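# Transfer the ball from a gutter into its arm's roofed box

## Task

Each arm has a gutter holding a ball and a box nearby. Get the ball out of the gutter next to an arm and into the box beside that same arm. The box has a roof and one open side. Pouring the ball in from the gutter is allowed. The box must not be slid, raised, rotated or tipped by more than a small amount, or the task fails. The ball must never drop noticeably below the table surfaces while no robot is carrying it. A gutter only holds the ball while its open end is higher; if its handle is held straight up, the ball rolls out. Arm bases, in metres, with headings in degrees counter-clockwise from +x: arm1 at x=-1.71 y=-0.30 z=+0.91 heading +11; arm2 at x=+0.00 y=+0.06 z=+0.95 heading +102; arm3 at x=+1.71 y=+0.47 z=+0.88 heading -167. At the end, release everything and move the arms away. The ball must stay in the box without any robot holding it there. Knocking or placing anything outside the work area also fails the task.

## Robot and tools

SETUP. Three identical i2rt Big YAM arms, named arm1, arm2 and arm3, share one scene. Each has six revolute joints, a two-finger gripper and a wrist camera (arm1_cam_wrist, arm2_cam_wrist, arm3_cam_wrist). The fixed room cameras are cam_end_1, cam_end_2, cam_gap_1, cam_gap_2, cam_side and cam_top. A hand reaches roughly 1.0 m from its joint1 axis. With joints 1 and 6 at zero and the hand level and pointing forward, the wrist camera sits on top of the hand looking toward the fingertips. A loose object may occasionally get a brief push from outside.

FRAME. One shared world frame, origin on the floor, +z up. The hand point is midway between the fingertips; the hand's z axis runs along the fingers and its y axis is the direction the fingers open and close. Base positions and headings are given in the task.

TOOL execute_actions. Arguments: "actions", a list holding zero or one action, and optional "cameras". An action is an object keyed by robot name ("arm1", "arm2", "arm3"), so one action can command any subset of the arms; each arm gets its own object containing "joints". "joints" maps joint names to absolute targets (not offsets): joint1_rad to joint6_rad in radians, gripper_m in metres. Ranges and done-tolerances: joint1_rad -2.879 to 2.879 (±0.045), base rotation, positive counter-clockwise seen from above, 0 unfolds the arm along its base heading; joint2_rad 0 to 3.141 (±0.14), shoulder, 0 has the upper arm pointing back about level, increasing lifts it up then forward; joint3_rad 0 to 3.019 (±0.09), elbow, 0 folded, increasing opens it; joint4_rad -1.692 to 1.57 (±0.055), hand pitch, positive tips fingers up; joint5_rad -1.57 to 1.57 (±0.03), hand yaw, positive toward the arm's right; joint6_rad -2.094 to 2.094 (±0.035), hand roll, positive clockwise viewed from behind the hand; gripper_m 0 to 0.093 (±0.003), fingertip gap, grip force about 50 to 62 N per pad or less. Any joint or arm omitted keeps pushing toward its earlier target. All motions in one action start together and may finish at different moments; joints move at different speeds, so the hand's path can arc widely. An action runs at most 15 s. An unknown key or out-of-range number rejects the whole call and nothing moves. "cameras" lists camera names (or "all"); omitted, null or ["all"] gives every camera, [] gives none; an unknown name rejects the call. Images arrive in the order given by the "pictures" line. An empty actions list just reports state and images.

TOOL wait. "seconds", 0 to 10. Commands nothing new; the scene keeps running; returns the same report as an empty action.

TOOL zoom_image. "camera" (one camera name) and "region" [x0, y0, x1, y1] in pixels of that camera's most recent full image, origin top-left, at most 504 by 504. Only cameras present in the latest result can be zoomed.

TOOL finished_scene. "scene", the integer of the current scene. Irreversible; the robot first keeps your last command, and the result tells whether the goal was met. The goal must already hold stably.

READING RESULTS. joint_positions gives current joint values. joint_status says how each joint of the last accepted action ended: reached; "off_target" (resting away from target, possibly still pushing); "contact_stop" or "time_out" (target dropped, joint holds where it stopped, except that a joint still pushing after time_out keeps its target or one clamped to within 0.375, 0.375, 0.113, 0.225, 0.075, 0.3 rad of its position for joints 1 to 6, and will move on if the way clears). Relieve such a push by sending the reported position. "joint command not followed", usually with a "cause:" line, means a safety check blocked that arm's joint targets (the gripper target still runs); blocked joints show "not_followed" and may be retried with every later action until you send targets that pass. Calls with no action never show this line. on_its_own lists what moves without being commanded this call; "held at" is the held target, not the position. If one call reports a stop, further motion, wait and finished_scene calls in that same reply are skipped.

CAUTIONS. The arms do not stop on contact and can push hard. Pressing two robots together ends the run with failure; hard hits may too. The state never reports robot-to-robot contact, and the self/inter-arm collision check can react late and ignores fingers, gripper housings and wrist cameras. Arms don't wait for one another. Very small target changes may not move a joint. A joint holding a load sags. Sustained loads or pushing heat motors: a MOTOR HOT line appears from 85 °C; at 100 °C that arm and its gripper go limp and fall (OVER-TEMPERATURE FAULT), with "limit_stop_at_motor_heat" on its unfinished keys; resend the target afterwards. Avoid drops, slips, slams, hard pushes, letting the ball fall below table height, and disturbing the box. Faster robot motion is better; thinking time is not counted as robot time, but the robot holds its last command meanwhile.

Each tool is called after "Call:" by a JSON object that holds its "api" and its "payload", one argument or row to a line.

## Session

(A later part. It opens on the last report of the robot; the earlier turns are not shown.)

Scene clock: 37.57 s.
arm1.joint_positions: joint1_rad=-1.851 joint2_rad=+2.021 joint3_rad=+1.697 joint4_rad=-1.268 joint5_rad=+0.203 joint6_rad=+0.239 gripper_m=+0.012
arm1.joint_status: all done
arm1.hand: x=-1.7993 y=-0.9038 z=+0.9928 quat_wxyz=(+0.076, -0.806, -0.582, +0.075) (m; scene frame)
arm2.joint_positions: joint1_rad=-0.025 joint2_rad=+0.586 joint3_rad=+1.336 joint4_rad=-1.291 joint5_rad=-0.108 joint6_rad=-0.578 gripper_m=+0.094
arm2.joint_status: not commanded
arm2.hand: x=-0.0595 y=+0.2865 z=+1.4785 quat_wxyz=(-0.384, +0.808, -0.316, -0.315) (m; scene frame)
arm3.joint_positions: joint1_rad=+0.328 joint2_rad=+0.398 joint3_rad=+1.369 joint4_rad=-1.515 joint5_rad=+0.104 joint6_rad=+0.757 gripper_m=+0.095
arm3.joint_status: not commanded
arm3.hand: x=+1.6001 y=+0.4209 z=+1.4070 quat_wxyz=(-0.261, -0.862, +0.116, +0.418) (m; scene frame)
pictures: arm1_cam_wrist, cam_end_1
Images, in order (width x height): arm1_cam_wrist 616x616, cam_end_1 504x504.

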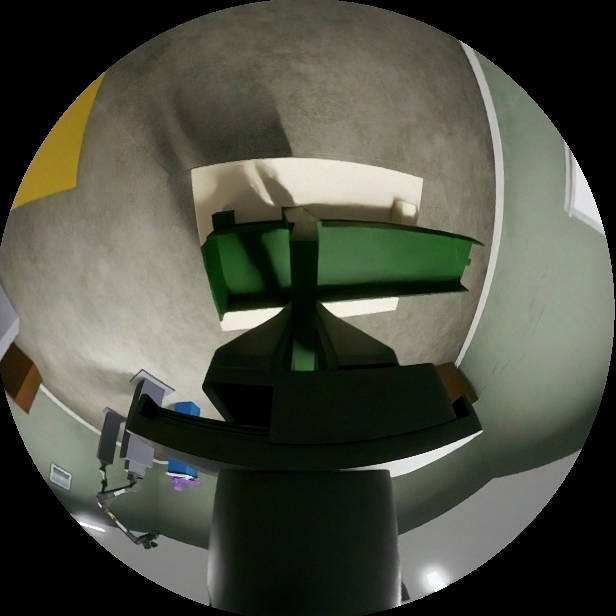

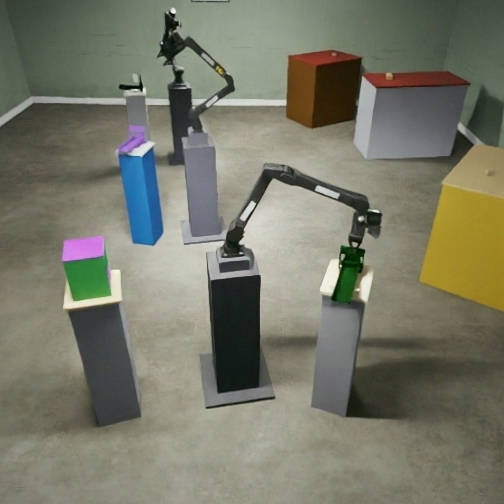

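The gutter is back on its table in its original pose. Releasing, then lifting clear.

Call:
{"api": "execute_actions", "payload": {
  "actions": [
    {"arm1":{"joints":{"gripper_m":0.06}}}
  ],
  "cameras": ["arm1_cam_wrist","cam_end_1"]
}}

Call:
{"api": "execute_actions", "payload": {
  "actions": [
    {"arm1":{"joints":{"joint2_rad":1.8,"joint3_rad":1.8,"joint4_rad":-1.45}}}
  ],
  "cameras": ["arm1_cam_wrist","cam_end_1","cam_side","cam_top"]
}}

Scene clock: 38.33 s.
arm1.joint_positions: joint1_rad=-1.851 joint2_rad=+2.021 joint3_rad=+1.697 joint4_rad=-1.266 joint5_rad=+0.201 joint6_rad=+0.240 gripper_m=+0.060
arm1.joint_status: all done
arm1.hand: x=-1.7991 y=-0.9044 z=+0.9927 quat_wxyz=(+0.075, -0.807, -0.582, +0.075) (m; scene frame)
arm2.joint_positions: joint1_rad=-0.025 joint2_rad=+0.586 joint3_rad=+1.336 joint4_rad=-1.291 joint5_rad=-0.108 joint6_rad=-0.578 gripper_m=+0.094
arm2.joint_status: not commanded
arm2.hand: x=-0.0595 y=+0.2865 z=+1.4785 quat_wxyz=(-0.384, +0.808, -0.316, -0.315) (m; scene frame)
arm3.joint_positions: joint1_rad=+0.328 joint2_rad=+0.398 joint3_rad=+1.369 joint4_rad=-1.515 joint5_rad=+0.104 joint6_rad=+0.757 gripper_m=+0.095
arm3.joint_status: not commanded
arm3.hand: x=+1.6001 y=+0.4209 z=+1.4070 quat_wxyz=(-0.261, -0.862, +0.116, +0.418) (m; scene frame)
pictures: arm1_cam_wrist, cam_end_1
Images, in order (width x height): arm1_cam_wrist 616x616, cam_end_1 504x504.

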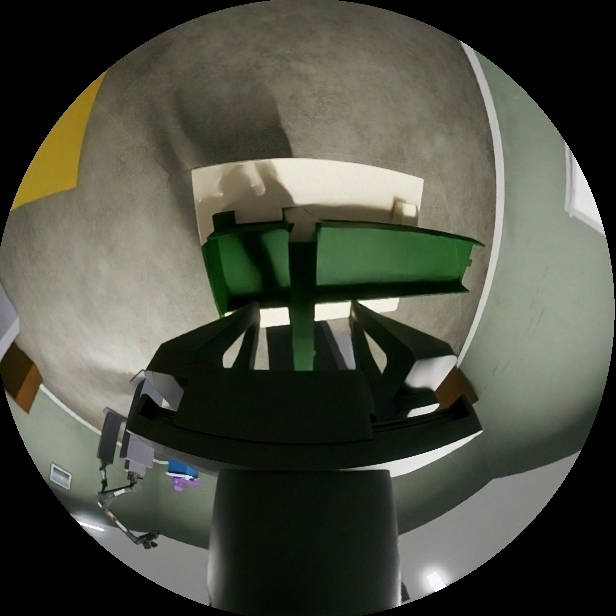

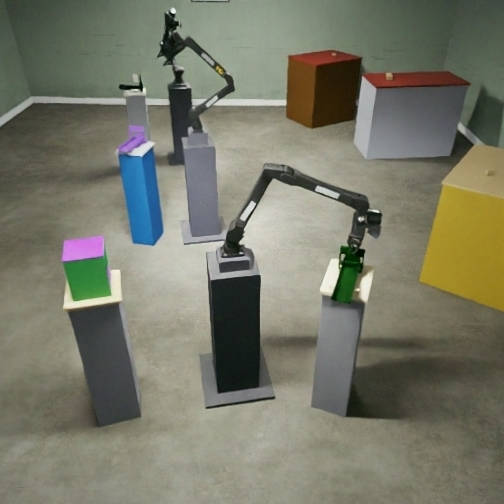

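Scene clock: 39.50 s.
arm1.joint_positions: joint1_rad=-1.851 joint2_rad=+1.784 joint3_rad=+1.764 joint4_rad=-1.442 joint5_rad=+0.201 joint6_rad=+0.240 gripper_m=+0.060
arm1.joint_status: all done
arm1.hand: x=-1.7950 y=-0.8756 z=+1.1522 quat_wxyz=(+0.027, -0.809, -0.576, +0.116) (m; scene frame)
arm2.joint_positions: joint1_rad=-0.025 joint2_rad=+0.586 joint3_rad=+1.336 joint4_rad=-1.291 joint5_rad=-0.108 joint6_rad=-0.578 gripper_m=+0.094
arm2.joint_status: not commanded
arm2.hand: x=-0.0595 y=+0.2865 z=+1.4785 quat_wxyz=(-0.384, +0.808, -0.316, -0.315) (m; scene frame)
arm3.joint_positions: joint1_rad=+0.328 joint2_rad=+0.398 joint3_rad=+1.369 joint4_rad=-1.515 joint5_rad=+0.104 joint6_rad=+0.757 gripper_m=+0.095
arm3.joint_status: not commanded
arm3.hand: x=+1.6001 y=+0.4209 z=+1.4070 quat_wxyz=(-0.261, -0.862, +0.116, +0.418) (m; scene frame)
pictures: arm1_cam_wrist, cam_end_1, cam_side, cam_top
Images, in order (width x height): arm1_cam_wrist 616x616, cam_end_1 504x504, cam_side 504x504, cam_top 504x504.

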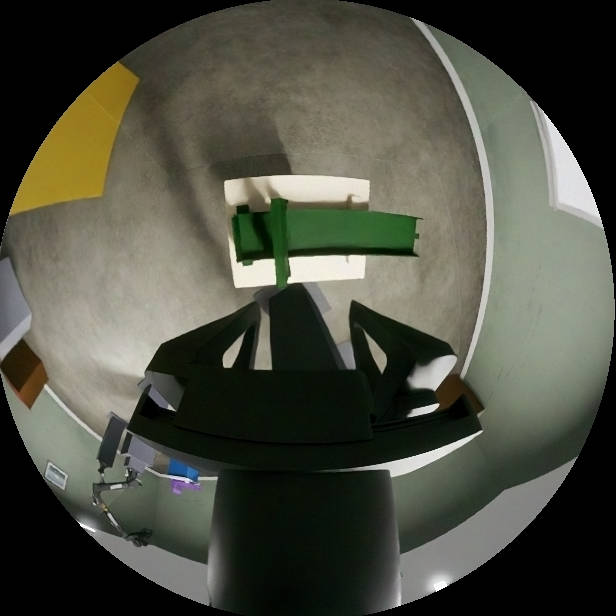

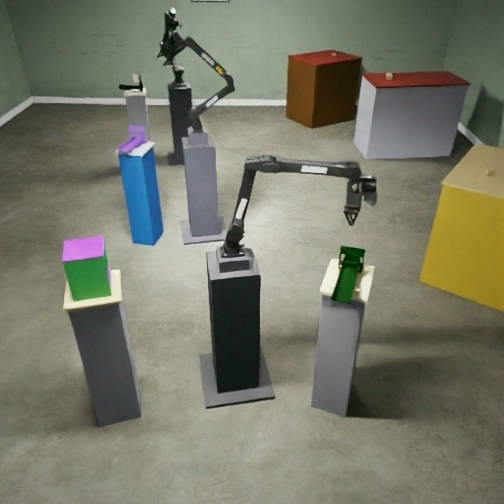

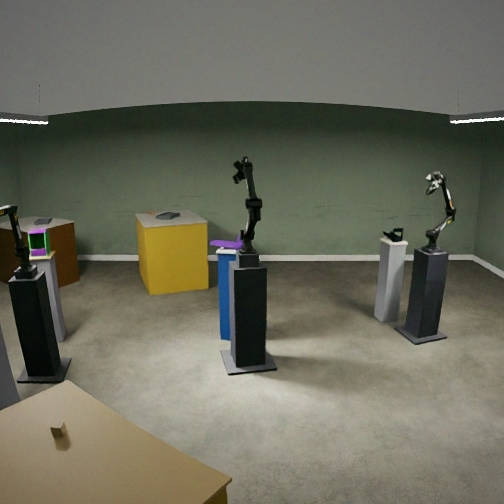

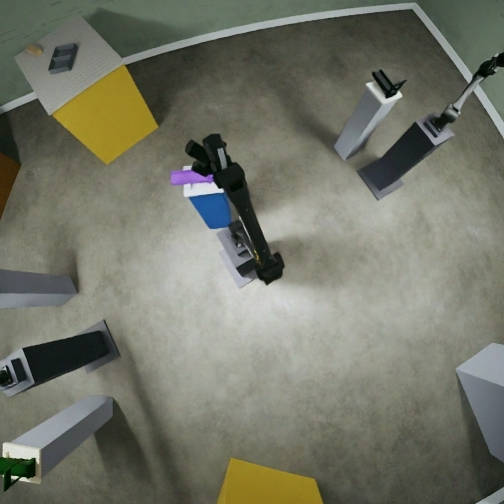

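Call:
{"api": "execute_actions", "payload": {
  "actions": []
}}

Scene clock: 40.77 s.
arm1.joint_positions: joint1_rad=-1.851 joint2_rad=+1.784 joint3_rad=+1.764 joint4_rad=-1.442 joint5_rad=+0.201 joint6_rad=+0.240 gripper_m=+0.060
arm1.joint_status: all done
arm1.hand: x=-1.7950 y=-0.8756 z=+1.1522 quat_wxyz=(+0.027, -0.809, -0.576, +0.116) (m; scene frame)
arm2.joint_positions: joint1_rad=-0.025 joint2_rad=+0.586 joint3_rad=+1.336 joint4_rad=-1.291 joint5_rad=-0.108 joint6_rad=-0.578 gripper_m=+0.094
arm2.joint_status: not commanded
arm2.hand: x=-0.0595 y=+0.2865 z=+1.4785 quat_wxyz=(-0.384, +0.808, -0.316, -0.315) (m; scene frame)
arm3.joint_positions: joint1_rad=+0.328 joint2_rad=+0.398 joint3_rad=+1.369 joint4_rad=-1.515 joint5_rad=+0.104 joint6_rad=+0.757 gripper_m=+0.095
arm3.joint_status: not commanded
arm3.hand: x=+1.6001 y=+0.4209 z=+1.4070 quat_wxyz=(-0.261, -0.862, +0.116, +0.418) (m; scene frame)
pictures: arm1_cam_wrist, arm2_cam_wrist, arm3_cam_wrist, cam_end_1, cam_end_2, cam_gap_1, cam_gap_2, cam_side, cam_top
Images, in order (width x height): arm1_cam_wrist 616x616, arm2_cam_wrist 616x616, arm3_cam_wrist 616x616, cam_end_1 504x504, cam_end_2 504x504, cam_gap_1 504x504, cam_gap_2 504x504, cam_side 504x504, cam_top 504x504.

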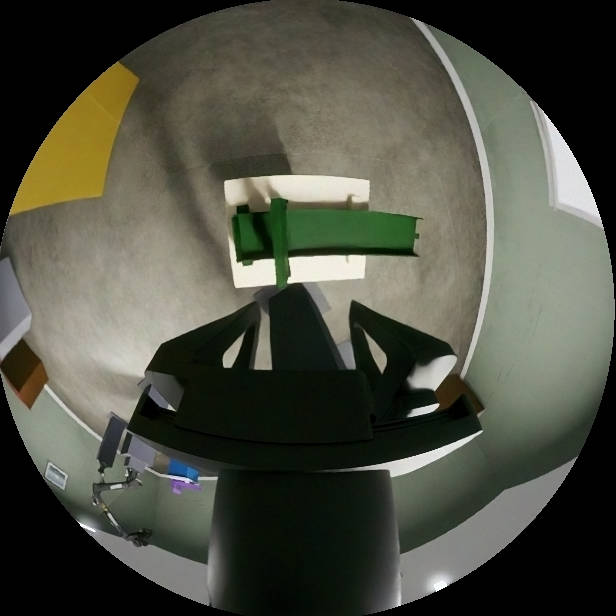

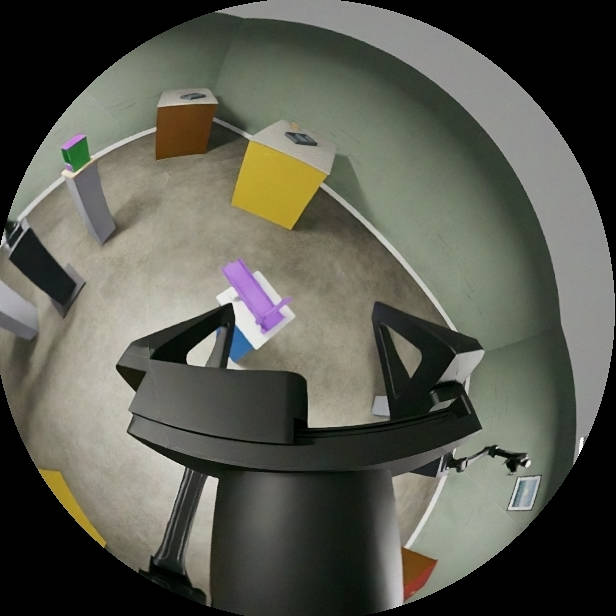

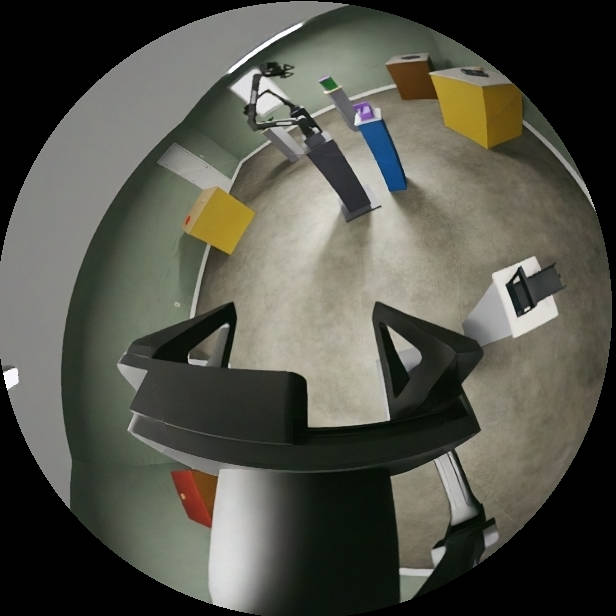

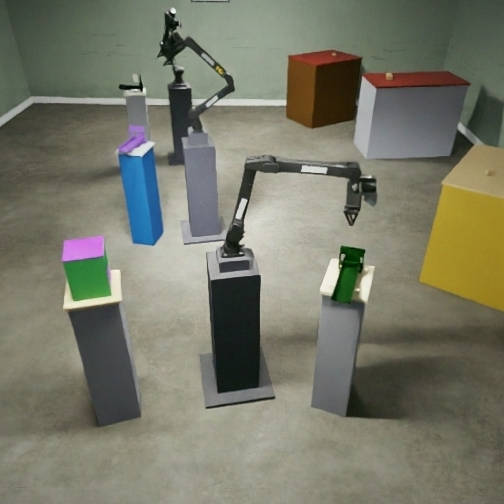

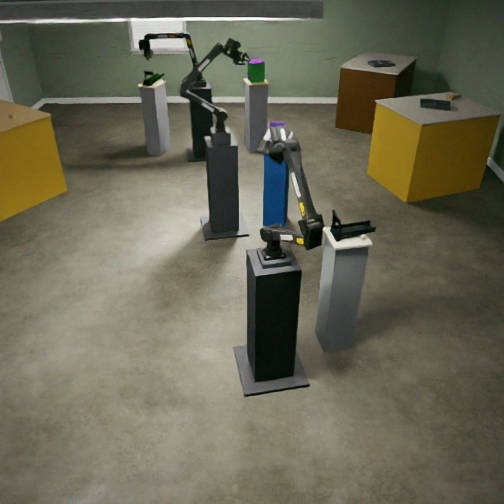

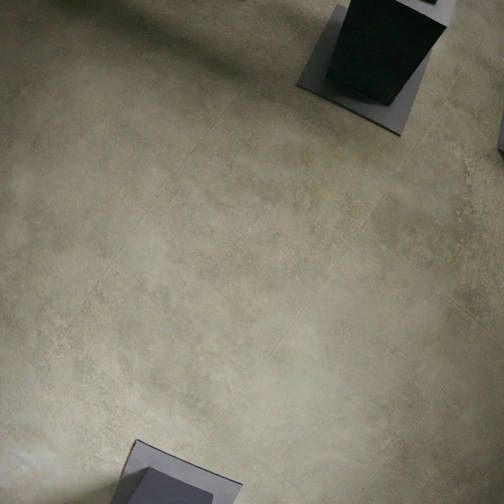

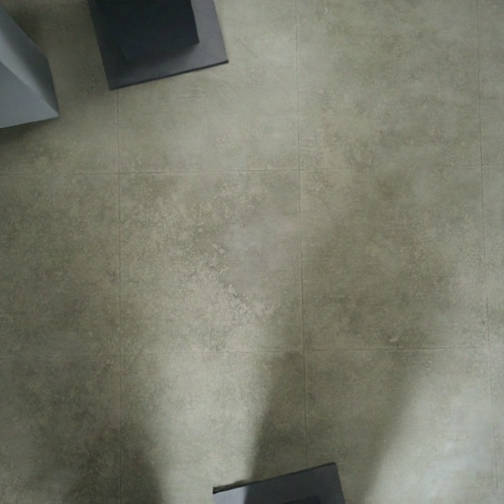

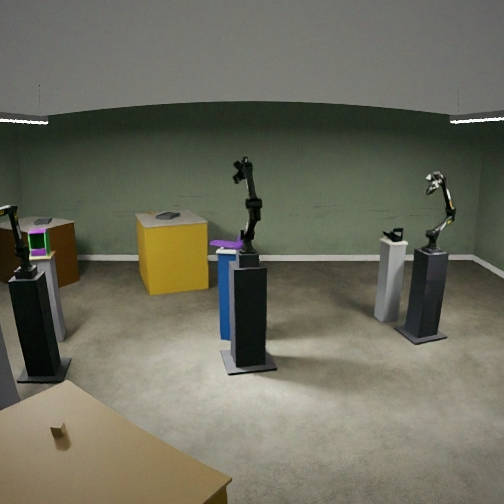

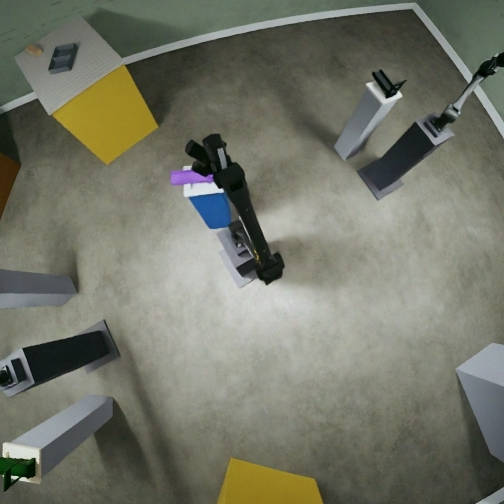

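Call:
{"api": "zoom_image", "payload": {
  "camera": "cam_side",
  "region": [0, 200, 100, 290]
}}

Region (0, 200, 100, 290) of cam_side's 504x504 image, scaled by 5.040, with more detail than that image has; it fills the top 454 rows of this view, and the rest is white.

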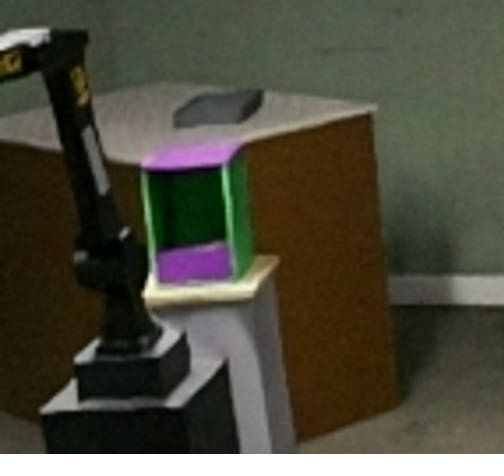

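Call:
{"api": "finished_scene", "payload": {
  "scene": 2
}}

The scene is finished: the task was done.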